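# Lay duct in covered trench, close both covers

## Task

Put the duct into the covered trench and close both trench covers again. This is only done if the duct and both covers stay in place without any arm holding them at the end. Finish by releasing everything and moving the arms away.

## Robot and tools

Setup: three identical i2rt Big YAM arms, arm1, arm2 and arm3. Each has six joints, a two-finger gripper and a wrist camera. There is also a fixed room camera, cam_high. Camera names: arm1_cam_wrist, arm2_cam_wrist, arm3_cam_wrist, cam_high. A hand reaches roughly 1.0 m from its joint-1 axis. Joints move at different speeds, so the hand can swing wide between postures. Loose objects may occasionally get a brief push from outside.

Frame: a single shared scene frame with its origin on the floor and +z up. The hand point is midway between the fingertips. The hand's z axis runs along the fingers, and the fingers open and close along its y axis. Foot poses are never printed. The calibration gives each camera's K, distortion and T_world_to_cam (scene frame to camera, metres). Real cameras may differ slightly from these values. Wrist-camera poses are derived from reported joint angles and can carry extra error. A result with pictures lists any camera whose numbers changed.

execute_actions(actions, cameras): actions is a list holding one action or none. An action is an object keyed by robot name (arm1, arm2, arm3). Each robot entry contains only "joints", an object of absolute joint targets by name. These are not offsets. Any joint or arm you omit keeps its old target and may still be pushing. Names and ranges:
- joint1_rad -2.879 to 2.879, tolerance ±0.045. Base yaw; positive is counter-clockwise seen from above; 0 is the direction the foot faces.
- joint2_rad 0 to 3.141, ±0.14. Shoulder; 0 puts the upper arm back and about level; increasing raises it, then brings it forward.
- joint3_rad 0 to 3.019, ±0.09. Elbow; 0 is fully folded; increasing opens it.
- joint4_rad -1.692 to 1.57, ±0.055. Hand pitch; positive points the fingers up.
- joint5_rad -1.57 to 1.57, ±0.03. Sideways hand swing; positive is to the arm's right.
- joint6_rad -2.094 to 2.094, ±0.035. Hand roll; positive is clockwise seen from behind the hand.
- gripper_m 0 to 0.093 metres of fingertip gap, ±0.003. Grip force is about 50-62 N per pad, lower on some grippers.

All motions in an action start together. An action lasts at most 15 s. A call with an unknown key or an out-of-range value is rejected and nothing moves. cameras is an optional list: omitted, null or ["all"] returns every camera; [] returns none. Images are taken when the call ends, and the "pictures" line gives their order. An empty actions list just returns the state and images.

wait(seconds): 0 to 10 s with no new command. It returns the same output as an empty action.

zoom_image(camera, region): region is [x0,y0,x1,y1] in pixels of that camera's latest full image, at most 504x504. cam_high images are 504x504; wrist images are 616x616.

finished_scene(scene): ends scene 1 or 2, and it cannot be undone. Its result says whether the task succeeded and gives the next scene's task. Replying without a tool call ends all remaining scenes. If you resume from a summary, first send an empty execute_actions to learn the scene and task.

Reading results: joint_status describes how each commanded motion ended.
- off_target: the joint stopped short and may still be pushing.
- contact_stop or time_out: the joint now holds where it stopped. After time_out, though, it may keep a target up to 0.375, 0.375, 0.113, 0.225, 0.075 or 0.3 rad (joints 1-6) from its position, keep pushing, and move on by itself if the way clears.
- "joint command not followed" (often with a "cause:" line): the self- and inter-arm collision check withheld that arm's joint targets, but any gripper target is still applied. Withheld joints show not_followed and may be retried with each later action.
- on_its_own: joints this call did not command. Its "held at" value is the target, not the actual position.

To relieve a joint that is pushing, send it its reported position. A target very close to the current position may not move the joint at all. A joint holding a load slowly sinks.

Heat: holding loads or pushing heats the motors, including while you are thinking. A MOTOR HOT line appears at 85 °C. At 100 °C an OVER-TEMPERATURE FAULT makes that arm drop limp until it cools. Joints affected show limit_stop_at_motor_heat; resend the targets afterwards. Some heat carries over between scenes.

Avoid the following:
- Hard pressing between two robots: this fails the run. Hard hits may also fail it. The collision check can react too late and ignores fingers, gripper housings and wrist cameras. No line reports arm-to-arm contact, but contact through a held object is allowed.
- Knocking anything off the work area or onto the floor: this fails the task.
The arms keep pushing after contact rather than stopping.

The robot holds your last command while you think.

Each tool is called after "Emit:" as name(argument=value, ...) on one line, values as JSON.

## Session

Emit:
execute_actions(actions=[])

Scene clock: 0.00 s.
arm1.joint_positions: joint1_rad=-0.351 joint2_rad=+0.520 joint3_rad=+1.412 joint4_rad=-1.203 joint5_rad=-0.265 joint6_rad=-0.331 gripper_m=+0.094
arm1.joint_status: not commanded
arm1.hand: x=-0.7615 y=-0.0924 z=+1.4920 quat_wxyz=(-0.581, +0.080, -0.805, +0.084) (m; scene frame)
arm2.joint_positions: joint1_rad=+0.415 joint2_rad=+0.634 joint3_rad=+1.355 joint4_rad=-1.195 joint5_rad=+0.042 joint6_rad=-0.095 gripper_m=+0.094
arm2.joint_status: not commanded
arm2.hand: x=-0.0792 y=-0.3109 z=+1.2701 quat_wxyz=(-0.311, +0.740, -0.425, -0.418) (m; scene frame)
arm3.joint_positions: joint1_rad=-0.132 joint2_rad=+0.460 joint3_rad=+1.417 joint4_rad=-1.386 joint5_rad=-0.165 joint6_rad=+0.198 gripper_m=+0.094
arm3.joint_status: not commanded
arm3.hand: x=+0.8051 y=-0.1166 z=+1.4662 quat_wxyz=(-0.095, -0.840, +0.076, +0.528) (m; scene frame)
pictures: arm1_cam_wrist, arm2_cam_wrist, arm3_cam_wrist, cam_high
Images, in order (width x height): arm1_cam_wrist 616x616, arm2_cam_wrist 616x616, arm3_cam_wrist 616x616, cam_high 504x504.

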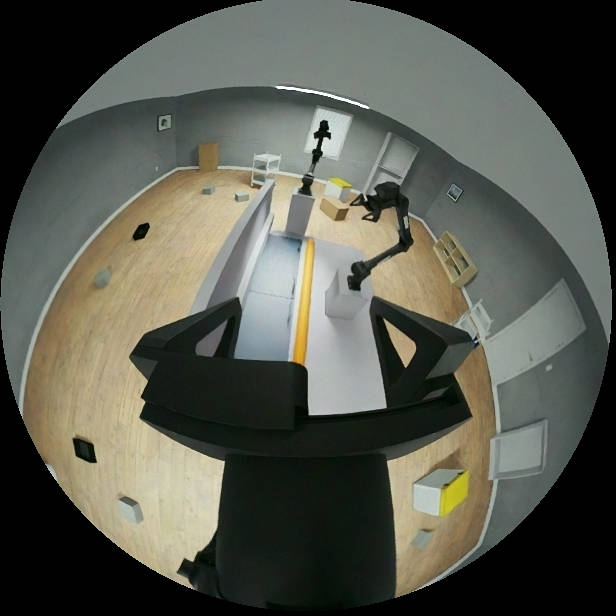

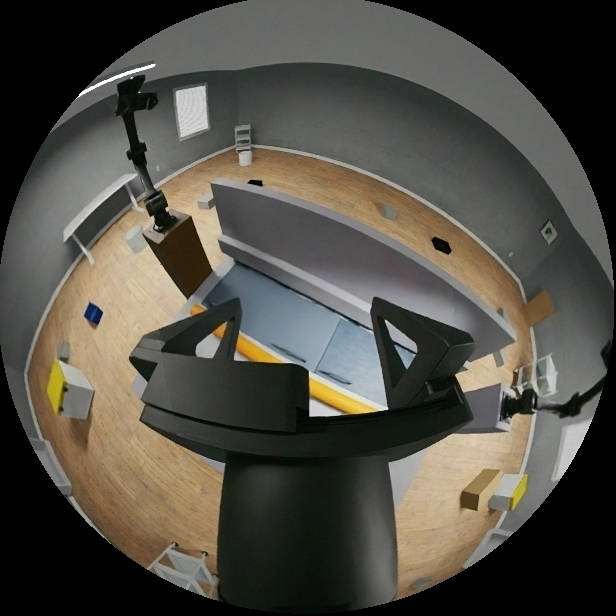

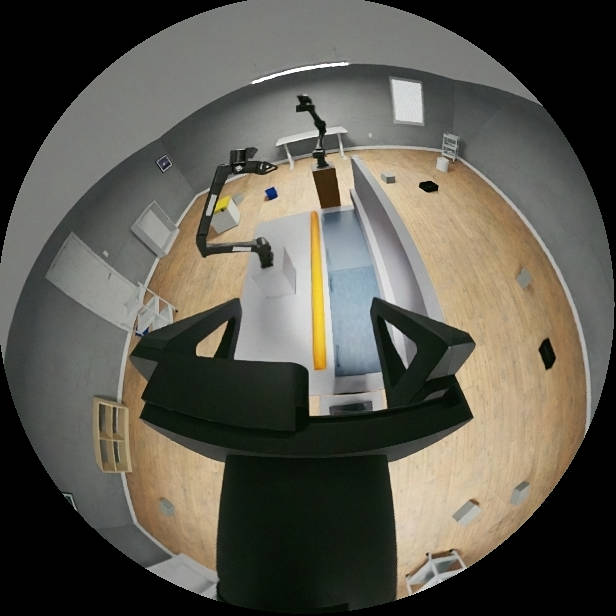

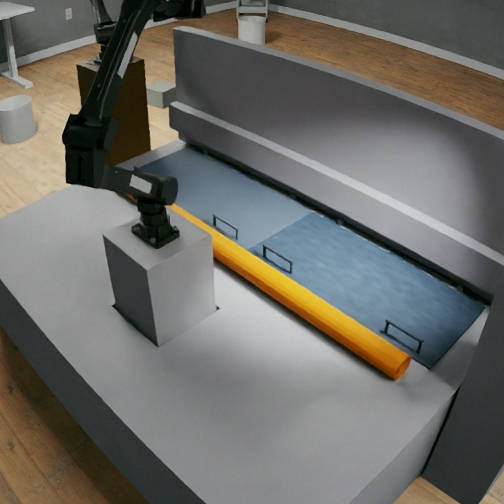

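Emit:
zoom_image(camera="cam_high", region=[100, 130, 352, 330])

Emit:
zoom_image(camera="cam_high", region=[290, 220, 504, 420])

Emit:
execute_actions(actions=[{"arm1":{"joints":{"joint1_rad":0,"joint2_rad":1.0,"joint3_rad":1.0,"joint4_rad":-1.0,"joint5_rad":0,"joint6_rad":0}},"arm2":{"joints":{"joint1_rad":0,"joint2_rad":0.6,"joint3_rad":1.0,"joint4_rad":-1.3,"joint5_rad":0,"joint6_rad":0}},"arm3":{"joints":{"joint1_rad":0,"joint2_rad":1.4,"joint3_rad":1.4,"joint4_rad":-1.4,"joint5_rad":0,"joint6_rad":0}}}])

Region (100, 130, 352, 330) of cam_high's 504x504 image, scaled by 2.000, with more detail than that image has; it fills the top 400 rows of this view, and the rest is white.

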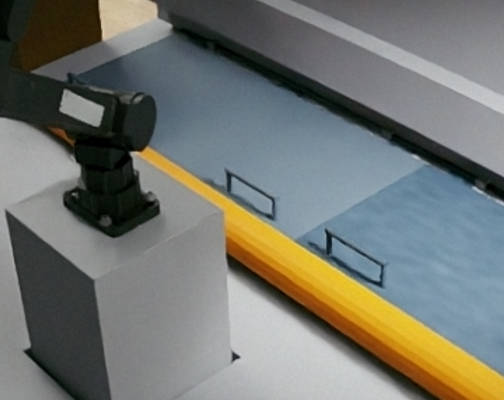

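Region (290, 220, 504, 420) of cam_high's 504x504 image, scaled by 2.355, with more detail than that image has; it fills the top 471 rows of this view, and the rest is white.

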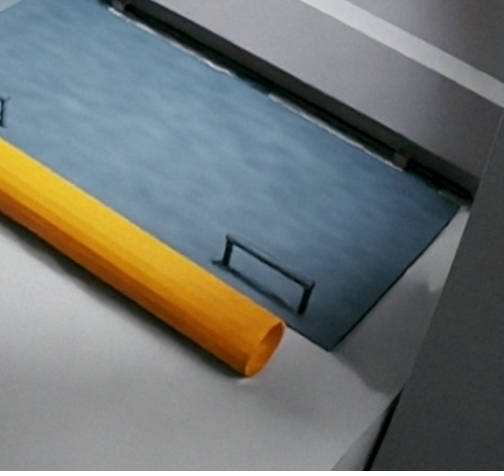

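Scene clock: 2.47 s.
arm1.joint_positions: joint1_rad=-0.005 joint2_rad=+1.015 joint3_rad=+0.961 joint4_rad=-1.011 joint5_rad=-0.003 joint6_rad=-0.010 gripper_m=+0.094
arm1.joint_status: all done
arm1.hand: x=-0.5860 y=-0.0627 z=+1.1403 quat_wxyz=(-0.243, +0.015, -0.970, -0.005) (m; scene frame)
arm2.joint_positions: joint1_rad=+0.011 joint2_rad=+0.604 joint3_rad=+0.998 joint4_rad=-1.296 joint5_rad=+0.002 joint6_rad=-0.008 gripper_m=+0.094
arm2.joint_status: all done
arm2.hand: x=+0.0172 y=-0.2965 z=+1.0759 quat_wxyz=(-0.227, +0.688, -0.647, -0.236) (m; scene frame)
arm3.joint_positions: joint1_rad=-0.004 joint2_rad=+1.413 joint3_rad=+1.378 joint4_rad=-1.387 joint5_rad=-0.005 joint6_rad=+0.012 gripper_m=+0.094
arm3.joint_status: all done
arm3.hand: x=+0.5189 y=-0.1182 z=+1.1496 quat_wxyz=(-0.002, -0.998, -0.012, +0.066) (m; scene frame)
pictures: arm1_cam_wrist, arm2_cam_wrist, arm3_cam_wrist, cam_high
camera_calibration (this result's frames):
arm1_cam_wrist: T_world_to_cam=[[0.034777, -0.999394, 0.00115342, -0.0427713], [-0.991848, -0.0343728, 0.122703, -0.715756], [-0.122589, -0.00541125, -0.992443, 1.18288], [0, 0, 0, 1]] pos_world=[-0.563426, -0.0609471, 1.26181]
arm2_cam_wrist: T_world_to_cam=[[0.999044, 0.0428118, 0.00882307, -0.0120775], [0.0431751, -0.997998, -0.0462078, -0.238215], [0.00682717, 0.0465445, -0.998893, 1.20939], [0, 0, 0, 1]] pos_world=[0.0140941, -0.293512, 1.19715]
arm3_cam_wrist: T_world_to_cam=[[-0.0234095, 0.999726, 0.000934845, 0.12748], [0.889118, 0.020392, 0.457223, -0.9718], [0.457079, 0.0115346, -0.889351, 0.911203], [0, 0, 0, 1]] pos_world=[0.450538, -0.118139, 1.25459]
Images, in order (width x height): arm1_cam_wrist 616x616, arm2_cam_wrist 616x616, arm3_cam_wrist 616x616, cam_high 504x504.

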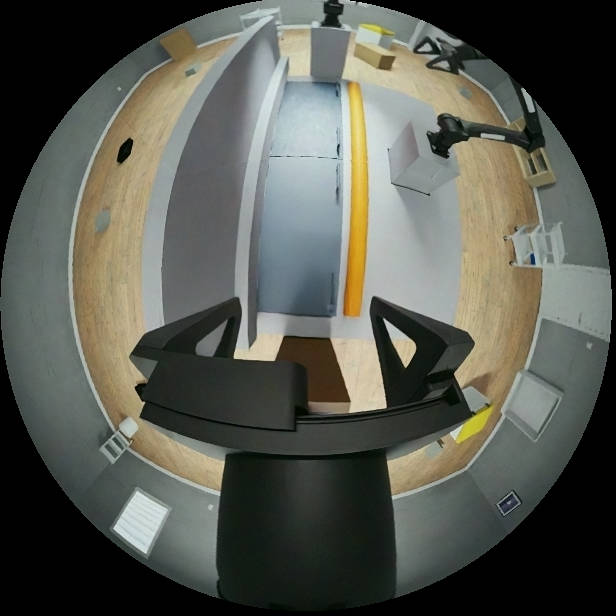

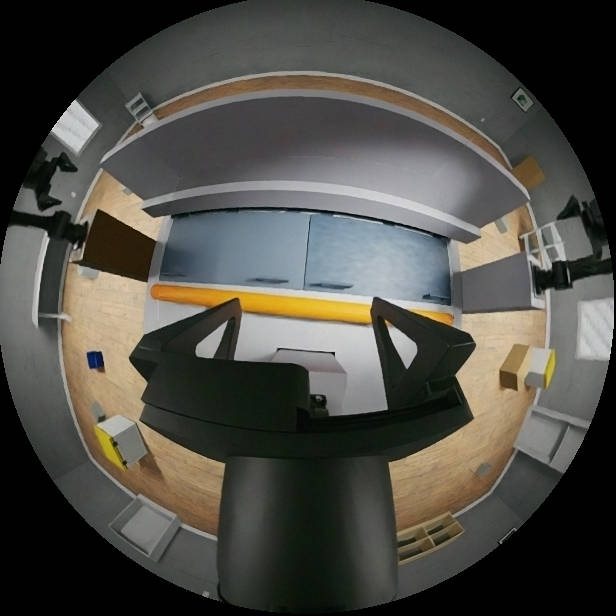

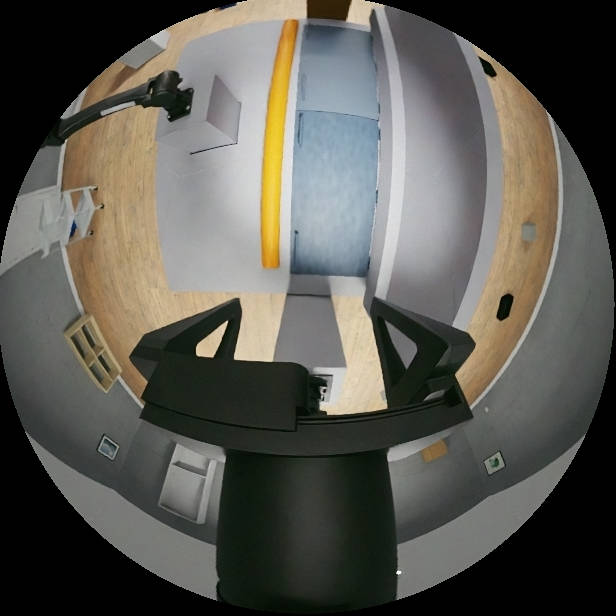

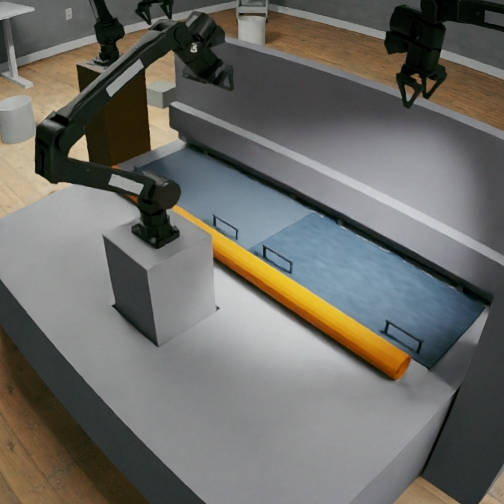

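Emit:
execute_actions(actions=[{"arm1":{"joints":{"joint4_rad":0.0}},"arm2":{"joints":{"joint3_rad":1.8}},"arm3":{"joints":{"joint2_rad":0.7}}}], cameras=[])

Emit:
execute_actions(actions=[{"arm1":{"joints":{"joint1_rad":-0.6}},"arm2":{"joints":{"joint1_rad":0.6,"joint2_rad":1.2}},"arm3":{"joints":{"joint1_rad":0.6,"joint2_rad":1.4}}}], cameras=[])

Scene clock: 4.57 s.
arm1.joint_positions: joint1_rad=-0.005 joint2_rad=+1.015 joint3_rad=+0.961 joint4_rad=-0.023 joint5_rad=-0.003 joint6_rad=-0.010 gripper_m=+0.094
arm1.joint_status: all done
arm1.hand: x=-0.4570 y=-0.0607 z=+1.3344 quat_wxyz=(-0.674, +0.011, -0.739, -0.007) (m; scene frame)
arm2.joint_positions: joint1_rad=+0.011 joint2_rad=+0.593 joint3_rad=+1.783 joint4_rad=-1.300 joint5_rad=+0.002 joint6_rad=-0.008 gripper_m=+0.094
arm2.joint_status: all done
arm2.hand: x=+0.0238 y=-0.4180 z=+1.4468 quat_wxyz=(-0.462, +0.542, -0.511, -0.482) (m; scene frame)
arm3.joint_positions: joint1_rad=-0.004 joint2_rad=+0.697 joint3_rad=+1.383 joint4_rad=-1.388 joint5_rad=-0.005 joint6_rad=+0.012 gripper_m=+0.094
arm3.joint_status: all done
arm3.hand: x=+0.7040 y=-0.1127 z=+1.4029 quat_wxyz=(-0.010, -0.910, -0.013, +0.413) (m; scene frame)
pictures: none
No camera images: the call's "cameras" was empty. Leave "cameras" out to get every camera's image.

Scene clock: 6.57 s.
arm1.joint_positions: joint1_rad=-0.597 joint2_rad=+1.015 joint3_rad=+0.961 joint4_rad=-0.023 joint5_rad=+0.000 joint6_rad=-0.009 gripper_m=+0.094
arm1.joint_status: all done
arm1.hand: x=-0.5371 y=-0.3454 z=+1.3345 quat_wxyz=(-0.645, -0.203, -0.710, +0.194) (m; scene frame)
arm2.joint_positions: joint1_rad=+0.596 joint2_rad=+1.199 joint3_rad=+1.778 joint4_rad=-1.300 joint5_rad=+0.002 joint6_rad=-0.007 gripper_m=+0.094
arm2.joint_status: all done
arm2.hand: x=-0.2387 y=-0.1866 z=+1.2755 quat_wxyz=(-0.187, +0.815, -0.407, -0.367) (m; scene frame)
arm3.joint_positions: joint1_rad=+0.608 joint2_rad=+1.422 joint3_rad=+1.379 joint4_rad=-1.388 joint5_rad=-0.001 joint6_rad=+0.011 gripper_m=+0.094
arm3.joint_status: all done
arm3.hand: x=+0.6083 y=-0.3722 z=+1.1466 quat_wxyz=(-0.023, -0.948, -0.312, +0.058) (m; scene frame)
pictures: none
No camera images: the call's "cameras" was empty. Leave "cameras" out to get every camera's image.

Emit:
execute_actions(actions=[{"arm1":{"joints":{"joint1_rad":-0.275,"joint2_rad":2.55,"joint3_rad":1.02,"joint4_rad":0.0,"joint6_rad":-0.248,"gripper_m":0.05}},"arm2":{"joints":{"joint1_rad":0,"joint2_rad":0.8,"joint3_rad":1.0,"joint4_rad":-1.3}},"arm3":{"joints":{"joint1_rad":0.107,"joint2_rad":2.56,"joint3_rad":0.99,"joint4_rad":0.03,"joint6_rad":0.14,"gripper_m":0.05}}}])

Scene clock: 13.10 s.
arm1.joint_positions: joint1_rad=-0.268 joint2_rad=+2.547 joint3_rad=+1.017 joint4_rad=-0.011 joint5_rad=+0.000 joint6_rad=-0.238 gripper_m=+0.050
arm1.joint_status: all done
arm1.hand: x=-0.5910 y=-0.1639 z=+0.5462 quat_wxyz=(-0.006, -0.002, -1.000, +0.001) (m; scene frame)
arm2.joint_positions: joint1_rad=+0.011 joint2_rad=+0.804 joint3_rad=+0.995 joint4_rad=-1.300 joint5_rad=+0.001 joint6_rad=-0.006 gripper_m=+0.094
arm2.joint_status: all done
arm2.hand: x=+0.0150 y=-0.2579 z=+1.0233 quat_wxyz=(-0.158, +0.709, -0.668, -0.165) (m; scene frame)
arm3.joint_positions: joint1_rad=+0.103 joint2_rad=+2.558 joint3_rad=+0.987 joint4_rad=+0.014 joint5_rad=-0.001 joint6_rad=+0.128 gripper_m=+0.050
arm3.joint_status: all done
arm3.hand: x=+0.6006 y=-0.1522 z=+0.5468 quat_wxyz=(+0.001, -1.000, -0.008, -0.001) (m; scene frame)
pictures: arm1_cam_wrist, arm2_cam_wrist, arm3_cam_wrist, cam_high
camera_calibration (this result's frames):
arm1_cam_wrist: T_world_to_cam=[[-0.000323312, -0.999992, 0.00402591, -0.165456], [-0.824457, 0.00254491, 0.565918, -0.788377], [-0.565924, -0.00313622, -0.824452, 0.2387], [0, 0, 0, 1]] pos_world=[-0.51495, -0.1627, 0.64362]
arm2_cam_wrist: T_world_to_cam=[[0.999006, 0.043663, 0.00899854, -0.0109564], [0.041654, -0.986139, 0.160606, -0.410586], [0.0158863, -0.160071, -0.986978, 1.08949], [0, 0, 0, 1]] pos_world=[0.0107401, -0.230021, 1.14134]
arm3_cam_wrist: T_world_to_cam=[[-0.014986, 0.999875, 0.00501922, 0.156637], [0.820642, 0.00943149, 0.571365, -0.791079], [0.571246, 0.0126814, -0.820681, 0.232273], [0, 0, 0, 1]] pos_world=[0.518856, -0.152102, 0.64183]
Images, in order (width x height): arm1_cam_wrist 616x616, arm2_cam_wrist 616x616, arm3_cam_wrist 616x616, cam_high 504x504.

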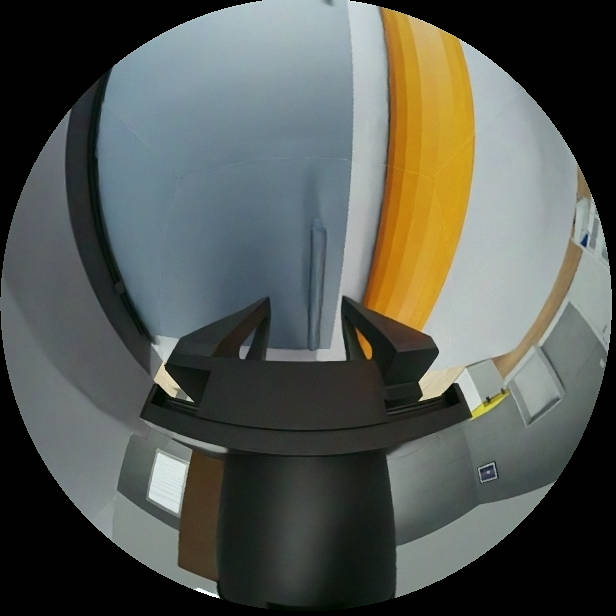

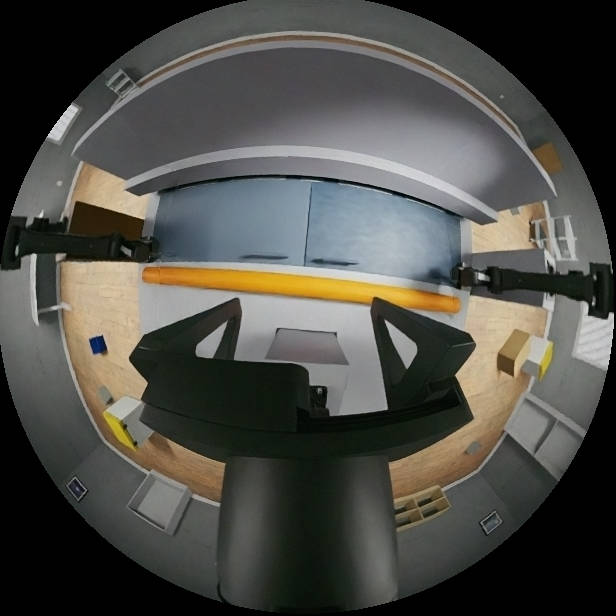

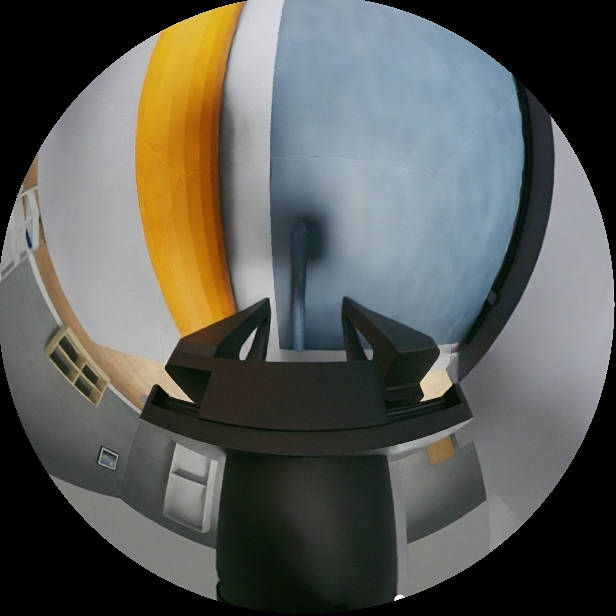

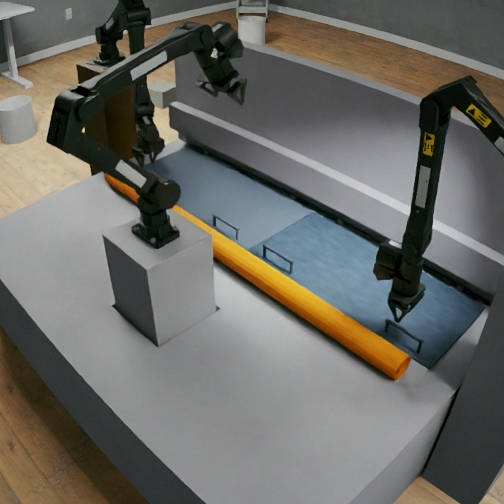

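Emit:
execute_actions(actions=[{"arm1":{"joints":{"joint1_rad":-0.327,"joint2_rad":2.79,"joint3_rad":1.125,"joint4_rad":0.13,"joint6_rad":-0.3}},"arm3":{"joints":{"joint1_rad":0.14,"joint2_rad":2.805,"joint3_rad":1.108,"joint4_rad":0.155,"joint6_rad":0.17}}}])

Emit:
zoom_image(camera="cam_high", region=[360, 270, 470, 380])

Scene clock: 17.40 s.
arm1.joint_positions: joint1_rad=-0.323 joint2_rad=+2.769 joint3_rad=+1.124 joint4_rad=+0.125 joint5_rad=-0.003 joint6_rad=-0.289 gripper_m=+0.050
arm1.joint_status: all done
arm1.hand: x=-0.6101 y=-0.1802 z=+0.4661 quat_wxyz=(-0.017, -0.004, -1.000, +0.004) (m; scene frame)
arm2.joint_positions: joint1_rad=+0.011 joint2_rad=+0.804 joint3_rad=+0.995 joint4_rad=-1.300 joint5_rad=+0.001 joint6_rad=-0.006 gripper_m=+0.094
arm2.joint_status: not commanded
arm2.hand: x=+0.0150 y=-0.2579 z=+1.0233 quat_wxyz=(-0.158, +0.709, -0.668, -0.165) (m; scene frame)
arm3.joint_positions: joint1_rad=+0.141 joint2_rad=+2.779 joint3_rad=+1.109 joint4_rad=+0.151 joint5_rad=+0.003 joint6_rad=+0.157 gripper_m=+0.050
arm3.joint_status: all done
arm3.hand: x=+0.6075 y=-0.1643 z=+0.4680 quat_wxyz=(+0.000, -1.000, -0.012, +0.018) (m; scene frame)
pictures: arm1_cam_wrist, arm2_cam_wrist, arm3_cam_wrist, cam_high
camera_calibration (this result's frames):
arm1_cam_wrist: T_world_to_cam=[[-0.00383451, -0.99995, 0.00922275, -0.185992], [-0.836242, 0.0082638, 0.548298, -0.756737], [-0.548346, -0.00561, -0.836232, 0.177529], [0, 0, 0, 1]] pos_world=[-0.536181, -0.178734, 0.565088]
arm2_cam_wrist: T_world_to_cam=[[0.999006, 0.043663, 0.00899854, -0.0109564], [0.041654, -0.986139, 0.160606, -0.410586], [0.0158863, -0.160071, -0.986978, 1.08949], [0, 0, 0, 1]] pos_world=[0.0107401, -0.230021, 1.14134]
arm3_cam_wrist: T_world_to_cam=[[-0.0228663, 0.999734, 0.00298296, 0.174967], [0.841757, 0.0176431, 0.539568, -0.748263], [0.539372, 0.0148489, -0.841937, 0.193452], [0, 0, 0, 1]] pos_world=[0.529514, -0.164592, 0.566091]
Images, in order (width x height): arm1_cam_wrist 616x616, arm2_cam_wrist 616x616, arm3_cam_wrist 616x616, cam_high 504x504.

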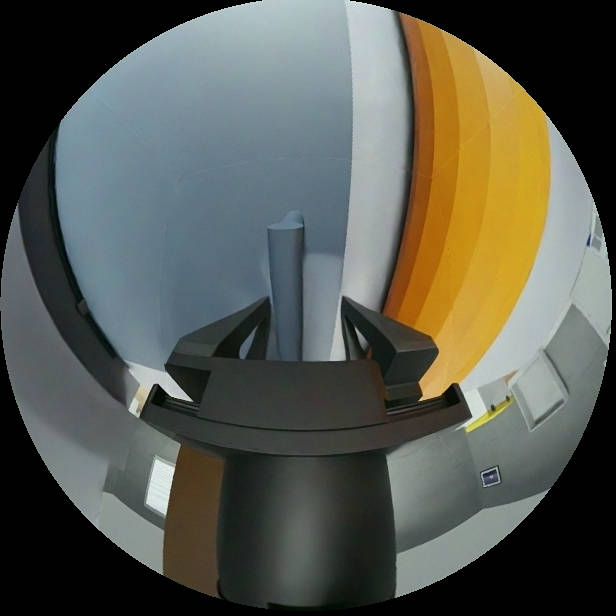

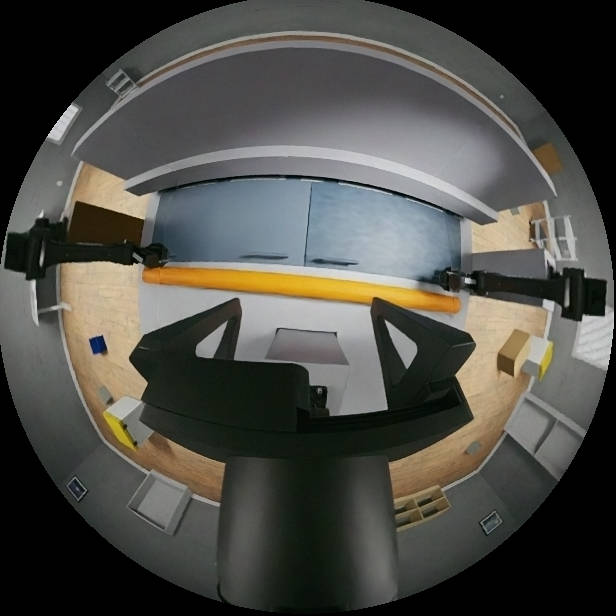

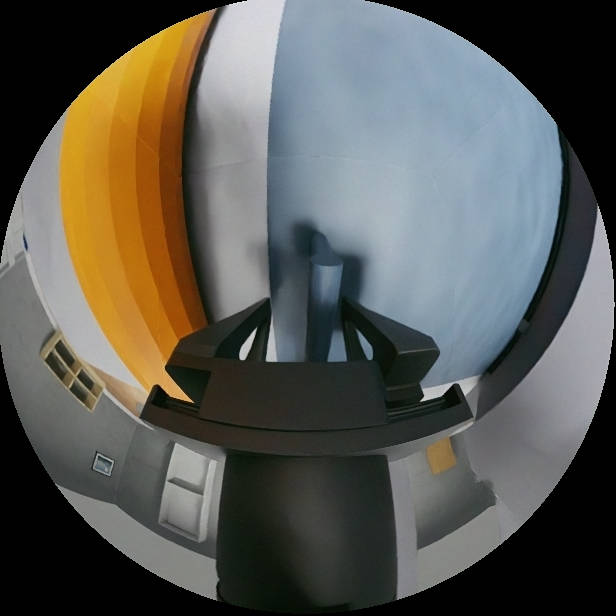

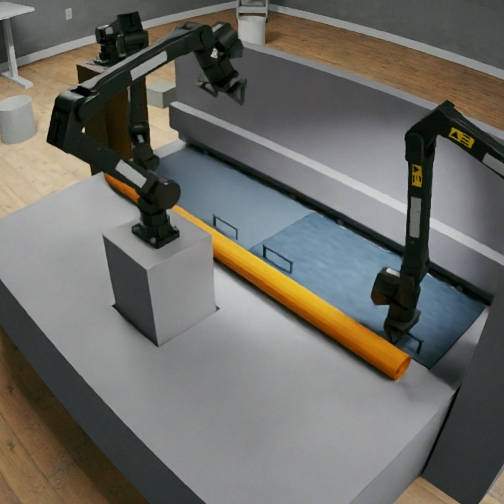

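Region (360, 270, 470, 380) of cam_high's 504x504 image, scaled by 4.582, with more detail than that image has.

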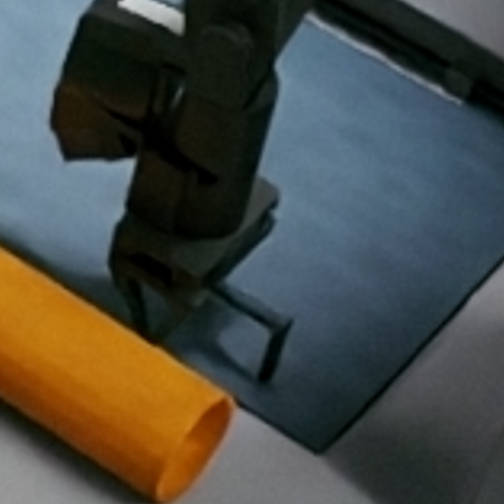

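Emit:
execute_actions(actions=[{"arm1":{"joints":{"joint1_rad":-0.29,"gripper_m":0.0}},"arm3":{"joints":{"joint1_rad":0.113,"gripper_m":0.0}}}], cameras=["arm1_cam_wrist","arm3_cam_wrist"])

Scene clock: 19.50 s.
arm1.joint_positions: joint1_rad=-0.299 joint2_rad=+2.769 joint3_rad=+1.121 joint4_rad=+0.126 joint5_rad=+0.007 joint6_rad=-0.253 gripper_m=+0.007
arm1.joint_status: gripper_m off_target (ended at +0.007, target +0.000); the others done
arm1.hand: x=-0.6095 y=-0.1724 z=+0.4661 quat_wxyz=(-0.015, -0.009, -1.000, +0.008) (m; scene frame)
arm2.joint_positions: joint1_rad=+0.011 joint2_rad=+0.804 joint3_rad=+0.995 joint4_rad=-1.300 joint5_rad=+0.001 joint6_rad=-0.006 gripper_m=+0.094
arm2.joint_status: not commanded
arm2.hand: x=+0.0150 y=-0.2579 z=+1.0233 quat_wxyz=(-0.158, +0.709, -0.668, -0.165) (m; scene frame)
arm3.joint_positions: joint1_rad=+0.122 joint2_rad=+2.779 joint3_rad=+1.109 joint4_rad=+0.151 joint5_rad=-0.007 joint6_rad=+0.176 gripper_m=+0.007
arm3.joint_status: gripper_m off_target (ended at +0.007, target +0.000); the others done
arm3.hand: x=+0.6068 y=-0.1589 z=+0.4679 quat_wxyz=(-0.005, -1.000, +0.007, +0.017) (m; scene frame)
pictures: arm1_cam_wrist, arm3_cam_wrist
camera_calibration (this result's frames):
arm1_cam_wrist: T_world_to_cam=[[-0.0155356, -0.999741, 0.0166321, -0.188779], [-0.833613, 0.0221357, 0.551905, -0.753991], [-0.55213, -0.00529056, -0.833741, 0.174577], [0, 0, 0, 1]] pos_world=[-0.535081, -0.171116, 0.564823]
arm3_cam_wrist: T_world_to_cam=[[0.0145175, 0.999867, -0.00746588, 0.151836], [0.840782, -0.00816573, 0.541313, -0.752028], [0.54118, -0.0141357, -0.840788, 0.187417], [0, 0, 0, 1]] pos_world=[0.528661, -0.155307, 0.565794]
Images, in order (width x height): arm1_cam_wrist 616x616, arm3_cam_wrist 616x616.

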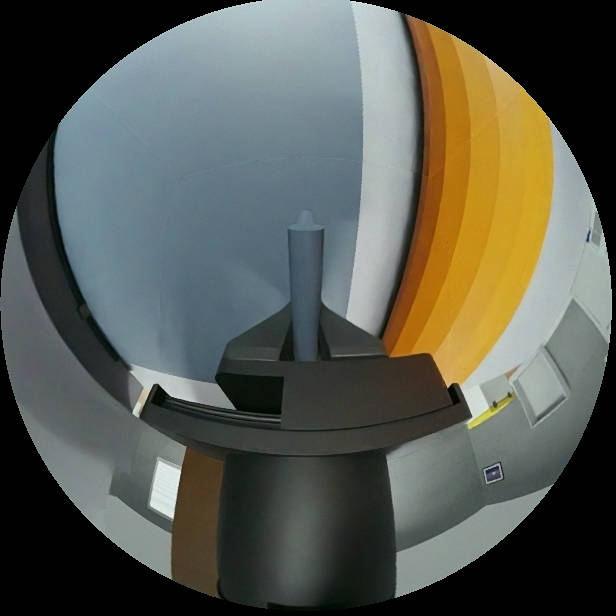

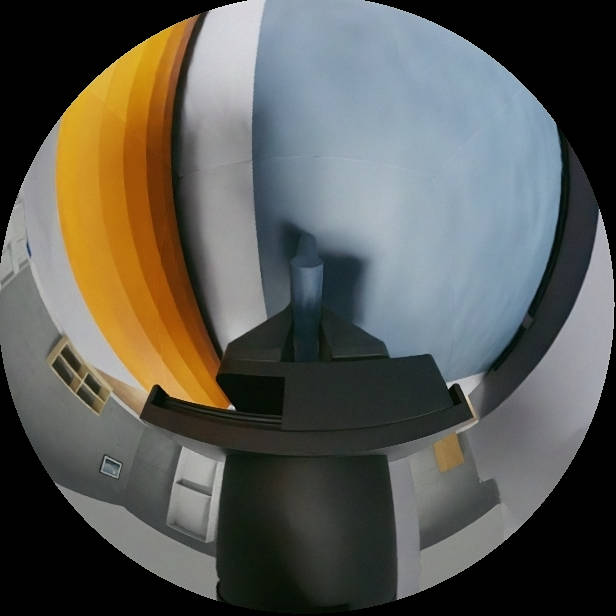

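Emit:
execute_actions(actions=[{"arm1":{"joints":{"joint1_rad":-0.198,"joint2_rad":2.47,"joint3_rad":0.915,"joint4_rad":0.01,"joint6_rad":-0.16}},"arm3":{"joints":{"joint1_rad":0.016,"joint2_rad":2.48,"joint3_rad":0.915,"joint4_rad":0.015,"joint6_rad":0.05}}}])

Scene clock: 22.43 s.
arm1.joint_positions: joint1_rad=-0.234 joint2_rad=+2.553 joint3_rad=+0.960 joint4_rad=+0.055 joint5_rad=+0.038 joint6_rad=-0.182 gripper_m=+0.007
arm1.joint_status: all done
arm1.hand: x=-0.6106 y=-0.1525 z=+0.5446 quat_wxyz=(-0.005, -0.013, -1.000, +0.020) (m; scene frame)
arm2.joint_positions: joint1_rad=+0.011 joint2_rad=+0.804 joint3_rad=+0.995 joint4_rad=-1.300 joint5_rad=+0.001 joint6_rad=-0.006 gripper_m=+0.094
arm2.joint_status: not commanded
arm2.hand: x=+0.0150 y=-0.2579 z=+1.0233 quat_wxyz=(-0.158, +0.709, -0.668, -0.165) (m; scene frame)
arm3.joint_positions: joint1_rad=+0.052 joint2_rad=+2.552 joint3_rad=+0.952 joint4_rad=+0.054 joint5_rad=-0.039 joint6_rad=+0.104 gripper_m=+0.007
arm3.joint_status: joint6_rad time_out (moved -0.072 of -0.126); the others done
arm3.on_its_own: joint6_rad reads +0.104 and still pushes toward +0.050 since a time_out
arm3.hand: x=+0.6089 y=-0.1383 z=+0.5494 quat_wxyz=(-0.018, -1.000, +0.006, +0.002) (m; scene frame)
pictures: arm1_cam_wrist, arm2_cam_wrist, arm3_cam_wrist, cam_high
camera_calibration (this result's frames):
arm1_cam_wrist: T_world_to_cam=[[-0.0221808, -0.998896, 0.0413992, -0.187588], [-0.822187, 0.0417844, 0.567681, -0.797253], [-0.568785, -0.0214463, -0.822207, 0.220572], [0, 0, 0, 1]] pos_world=[-0.534194, -0.149338, 0.641707]
arm2_cam_wrist: T_world_to_cam=[[0.999006, 0.043663, 0.00899854, -0.0109564], [0.041654, -0.986139, 0.160606, -0.410586], [0.0158863, -0.160071, -0.986978, 1.08949], [0, 0, 0, 1]] pos_world=[0.0107401, -0.230021, 1.14134]
arm3_cam_wrist: T_world_to_cam=[[0.0122528, 0.99939, -0.0327159, 0.146999], [0.823918, 0.00844819, 0.566646, -0.799085], [0.566576, -0.0338983, -0.823312, 0.227275], [0, 0, 0, 1]] pos_world=[0.527811, -0.132454, 0.644725]
Images, in order (width x height): arm1_cam_wrist 616x616, arm2_cam_wrist 616x616, arm3_cam_wrist 616x616, cam_high 504x504.

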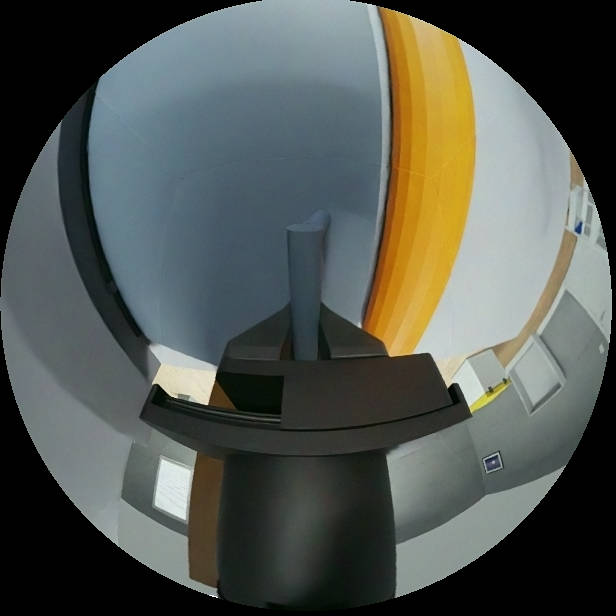

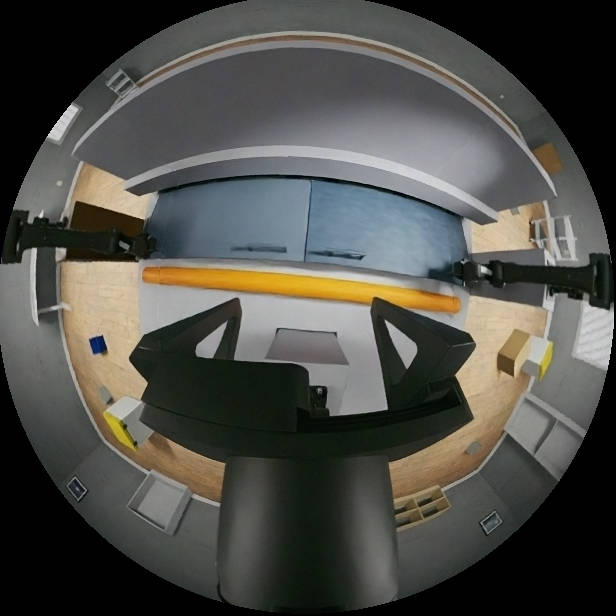

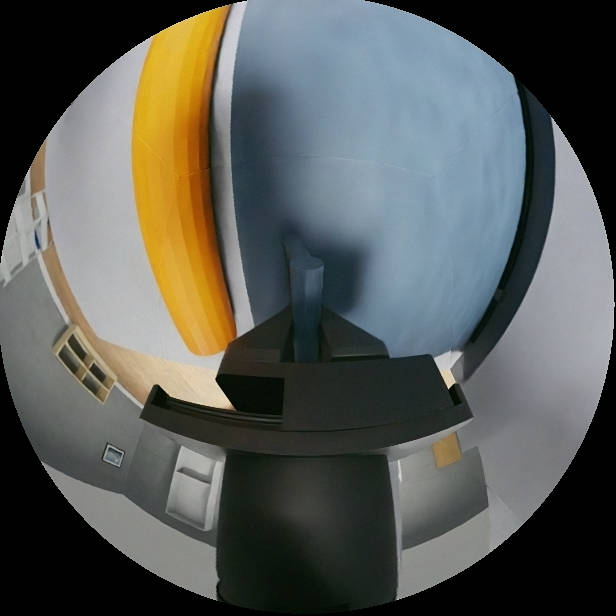

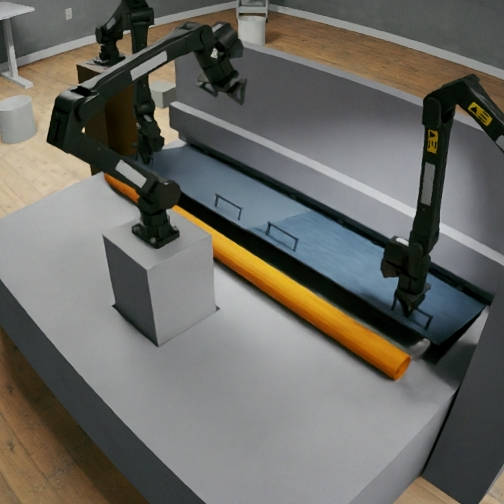

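Emit:
execute_actions(actions=[{"arm1":{"joints":{"joint1_rad":0.03,"joint2_rad":2.09,"joint3_rad":0.75,"joint4_rad":-0.19,"joint6_rad":0.06}},"arm3":{"joints":{"joint1_rad":-0.21,"joint2_rad":2.11,"joint3_rad":0.78,"joint4_rad":-0.2,"joint6_rad":-0.14}}}])

Scene clock: 23.93 s.
arm1.joint_positions: joint1_rad=+0.004 joint2_rad=+2.162 joint3_rad=+0.769 joint4_rad=-0.154 joint5_rad=+0.046 joint6_rad=+0.055 gripper_m=+0.007
arm1.joint_status: all done
arm1.hand: x=-0.6108 y=-0.0666 z=+0.6735 quat_wxyz=(-0.005, -0.013, -1.000, +0.021) (m; scene frame)
arm2.joint_positions: joint1_rad=+0.011 joint2_rad=+0.804 joint3_rad=+0.995 joint4_rad=-1.300 joint5_rad=+0.001 joint6_rad=-0.006 gripper_m=+0.094
arm2.joint_status: not commanded
arm2.hand: x=+0.0150 y=-0.2579 z=+1.0233 quat_wxyz=(-0.158, +0.709, -0.668, -0.165) (m; scene frame)
arm3.joint_positions: joint1_rad=-0.180 joint2_rad=+2.179 joint3_rad=+0.788 joint4_rad=-0.171 joint5_rad=-0.048 joint6_rad=-0.126 gripper_m=+0.007
arm3.joint_status: all done
arm3.hand: x=+0.6114 y=-0.0557 z=+0.6741 quat_wxyz=(-0.021, -1.000, +0.007, +0.000) (m; scene frame)
pictures: arm1_cam_wrist, arm2_cam_wrist, arm3_cam_wrist, cam_high
camera_calibration (this result's frames):
arm1_cam_wrist: T_world_to_cam=[[-0.0216992, -0.998852, 0.0427118, -0.10777], [-0.822228, 0.0421332, 0.567596, -0.874129], [-0.568744, -0.0228025, -0.822198, 0.328175], [0, 0, 0, 1]] pos_world=[-0.534424, -0.0633335, 0.77058]
arm2_cam_wrist: T_world_to_cam=[[0.999006, 0.043663, 0.00899854, -0.0109564], [0.041654, -0.986139, 0.160606, -0.410586], [0.0158863, -0.160071, -0.986978, 1.08949], [0, 0, 0, 1]] pos_world=[0.0107401, -0.230021, 1.14134]
arm3_cam_wrist: T_world_to_cam=[[0.0152798, 0.999159, -0.038053, 0.0701721], [0.821534, 0.00914835, 0.570087, -0.873267], [0.569955, -0.0399726, -0.820703, 0.327208], [0, 0, 0, 1]] pos_world=[0.529852, -0.0490447, 0.769049]
Images, in order (width x height): arm1_cam_wrist 616x616, arm2_cam_wrist 616x616, arm3_cam_wrist 616x616, cam_high 504x504.

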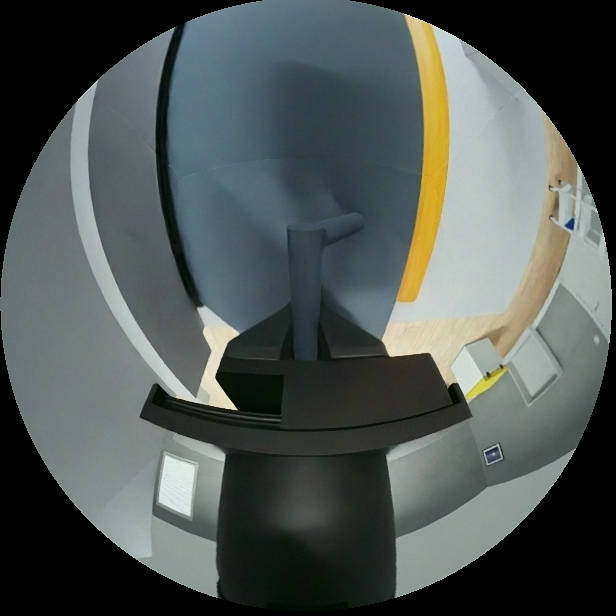

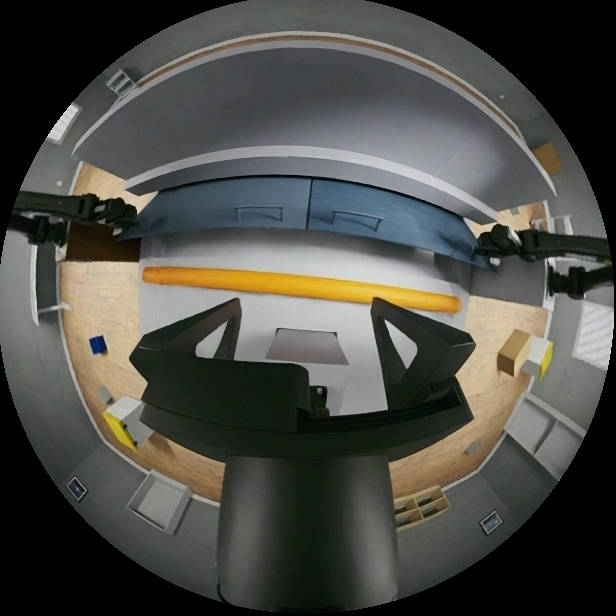

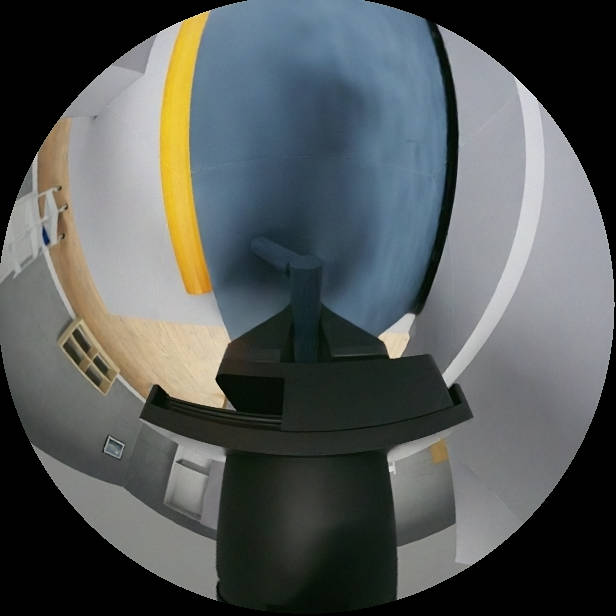

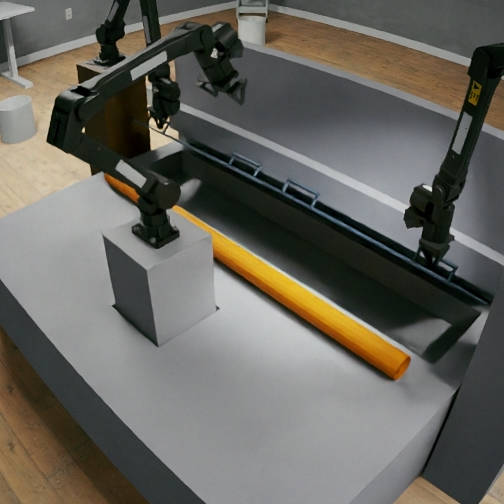

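Emit:
execute_actions(actions=[{"arm1":{"joints":{"joint1_rad":0.385,"joint2_rad":1.925,"joint3_rad":0.81,"joint4_rad":-0.41,"joint6_rad":0.41}},"arm3":{"joints":{"joint1_rad":-0.54,"joint2_rad":1.965,"joint3_rad":0.88,"joint4_rad":-0.44,"joint6_rad":-0.47}},"arm2":{"joints":{"joint1_rad":0.03,"joint2_rad":1.68,"joint3_rad":0.53,"joint4_rad":-0.414,"joint6_rad":0.06}}}])

Scene clock: 26.93 s.
arm1.joint_positions: joint1_rad=+0.320 joint2_rad=+1.957 joint3_rad=+0.790 joint4_rad=-0.393 joint5_rad=+0.079 joint6_rad=+0.374 gripper_m=+0.008
arm1.joint_status: joint1_rad time_out (moved +0.317 of +0.381); joint6_rad time_out (moved +0.319 of +0.355); the others done
arm1.on_its_own: joint1_rad reads +0.320 and still pushes toward +0.385 since a time_out; joint6_rad reads +0.374 and still pushes toward +0.410 since a time_out
arm1.hand: x=-0.6097 y=+0.0466 z=+0.7479 quat_wxyz=(-0.011, -0.014, -0.999, +0.033) (m; scene frame)
arm2.joint_positions: joint1_rad=+0.014 joint2_rad=+1.681 joint3_rad=+0.528 joint4_rad=-0.425 joint5_rad=+0.001 joint6_rad=+0.052 gripper_m=+0.094
arm2.joint_status: all done
arm2.hand: x=+0.0146 y=-0.2662 z=+0.6253 quat_wxyz=(+0.002, +0.709, -0.705, +0.003) (m; scene frame)
arm3.joint_positions: joint1_rad=-0.470 joint2_rad=+2.000 joint3_rad=+0.842 joint4_rad=-0.431 joint5_rad=-0.073 joint6_rad=-0.420 gripper_m=+0.007
arm3.joint_status: joint1_rad time_out (moved -0.289 of -0.360); joint6_rad time_out (moved -0.294 of -0.344); the others done
arm3.on_its_own: joint1_rad reads -0.470 and still pushes toward -0.540 since a time_out; joint6_rad reads -0.420 and still pushes toward -0.470 since a time_out
arm3.hand: x=+0.6125 y=+0.0521 z=+0.7451 quat_wxyz=(-0.034, -0.999, +0.005, -0.001) (m; scene frame)
pictures: arm1_cam_wrist, arm2_cam_wrist, arm3_cam_wrist, cam_high
camera_calibration (this result's frames):
arm1_cam_wrist: T_world_to_cam=[[-0.0242916, -0.997437, 0.0672996, -0.0178377], [-0.829504, 0.0576838, 0.555514, -0.916358], [-0.557973, -0.0423309, -0.828779, 0.404956], [0, 0, 0, 1]] pos_world=[-0.534601, 0.0522092, 0.84587]
arm2_cam_wrist: T_world_to_cam=[[0.999895, -0.00649623, 0.0129661, -0.0225426], [-0.0128838, -0.808365, 0.58854, -0.574286], [0.00665807, -0.588645, -0.808364, 0.469729], [0, 0, 0, 1]] pos_world=[0.0120137, -0.187875, 0.717995]
arm3_cam_wrist: T_world_to_cam=[[0.0114428, 0.997783, -0.0655584, -0.0119564], [0.820937, 0.0280583, 0.570329, -0.916435], [0.570905, -0.0603454, -0.818796, 0.388204], [0, 0, 0, 1]] pos_world=[0.530844, 0.0610698, 0.839746]
Images, in order (width x height): arm1_cam_wrist 616x616, arm2_cam_wrist 616x616, arm3_cam_wrist 616x616, cam_high 504x504.

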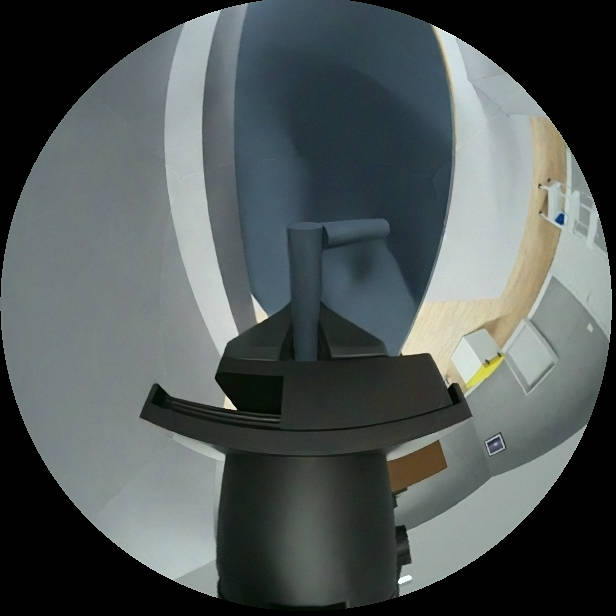

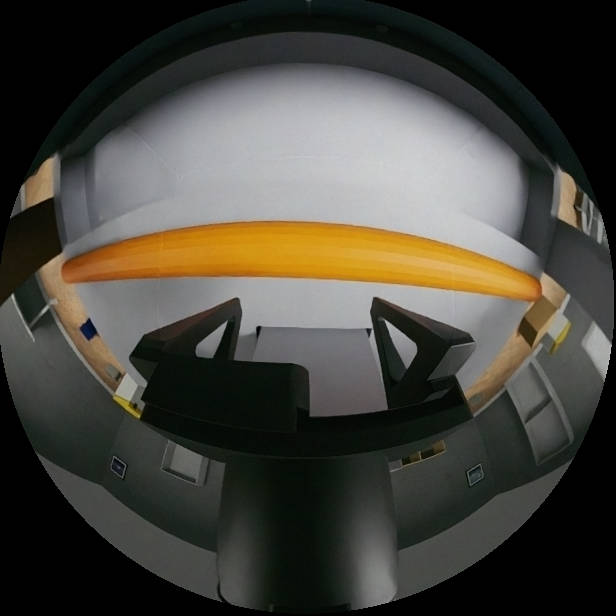

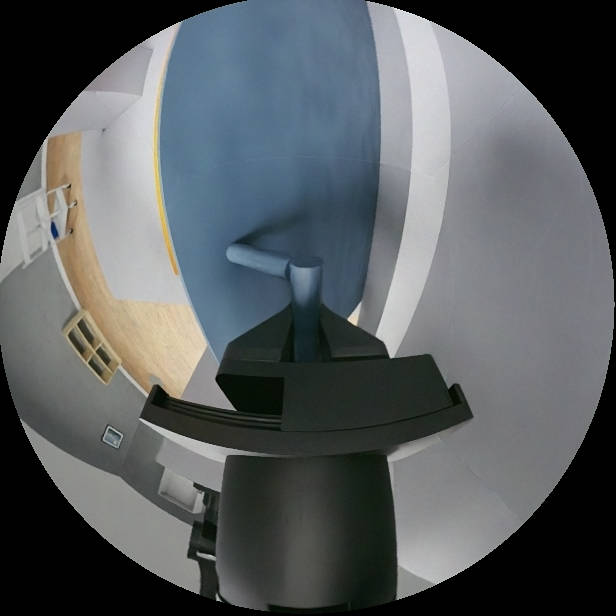

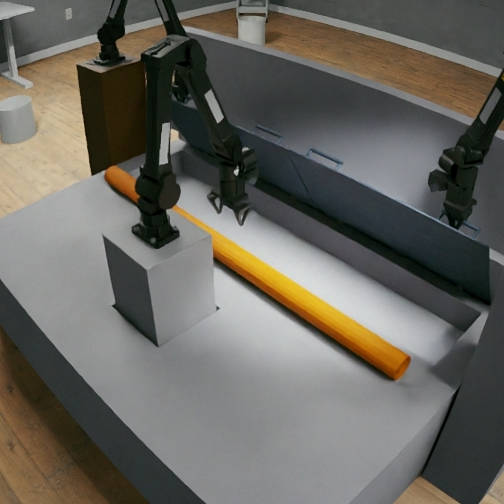

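Emit:
execute_actions(actions=[{"arm1":{"joints":{"joint1_rad":0.35,"joint6_rad":0.38}},"arm3":{"joints":{"joint1_rad":-0.5,"joint6_rad":-0.43}},"arm2":{"joints":{"joint1_rad":0.125,"joint2_rad":1.987,"joint3_rad":0.54,"joint4_rad":-0.12,"joint6_rad":1.755}}}], cameras=["arm2_cam_wrist","cam_high"])

Scene clock: 30.30 s.
arm1.joint_positions: joint1_rad=+0.312 joint2_rad=+1.957 joint3_rad=+0.790 joint4_rad=-0.393 joint5_rad=+0.063 joint6_rad=+0.366 gripper_m=+0.008
arm1.joint_status: all done
arm1.hand: x=-0.6097 y=+0.0463 z=+0.7477 quat_wxyz=(-0.008, -0.014, -1.000, +0.026) (m; scene frame)
arm2.joint_positions: joint1_rad=+0.120 joint2_rad=+1.999 joint3_rad=+0.528 joint4_rad=-0.130 joint5_rad=+0.001 joint6_rad=+1.746 gripper_m=+0.094
arm2.joint_status: all done
arm2.hand: x=-0.0133 y=-0.2819 z=+0.5419 quat_wxyz=(-0.003, -0.007, -1.000, +0.015) (m; scene frame)
arm3.joint_positions: joint1_rad=-0.461 joint2_rad=+2.000 joint3_rad=+0.842 joint4_rad=-0.431 joint5_rad=-0.058 joint6_rad=-0.410 gripper_m=+0.007
arm3.joint_status: all done
arm3.hand: x=+0.6123 y=+0.0514 z=+0.7449 quat_wxyz=(-0.027, -1.000, +0.006, -0.004) (m; scene frame)
pictures: arm2_cam_wrist, cam_high
camera_calibration (this result's frames):
arm2_cam_wrist: T_world_to_cam=[[-0.0247734, -0.998862, 0.0407491, -0.302037], [-0.815742, 0.0437608, 0.576758, -0.302282], [-0.577885, -0.0189525, -0.815898, 0.550112], [0, 0, 0, 1]] pos_world=[0.063835, -0.278039, 0.635486]
Images, in order (width x height): arm2_cam_wrist 616x616, cam_high 504x504.

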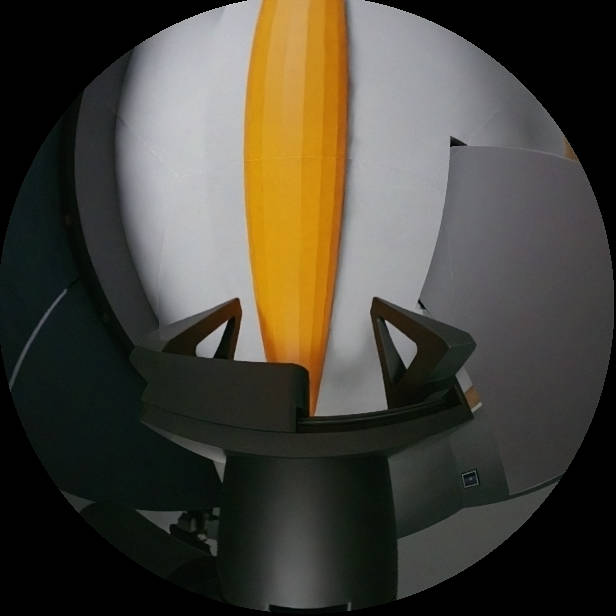

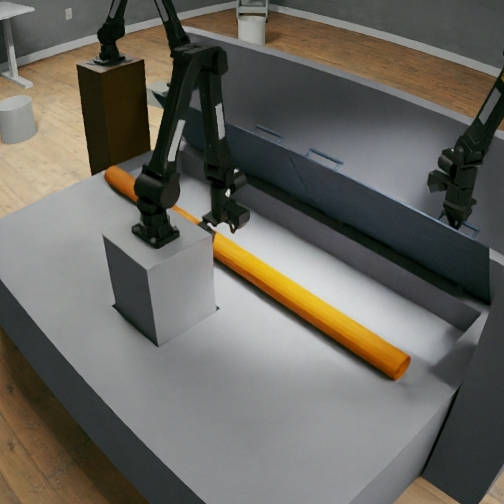

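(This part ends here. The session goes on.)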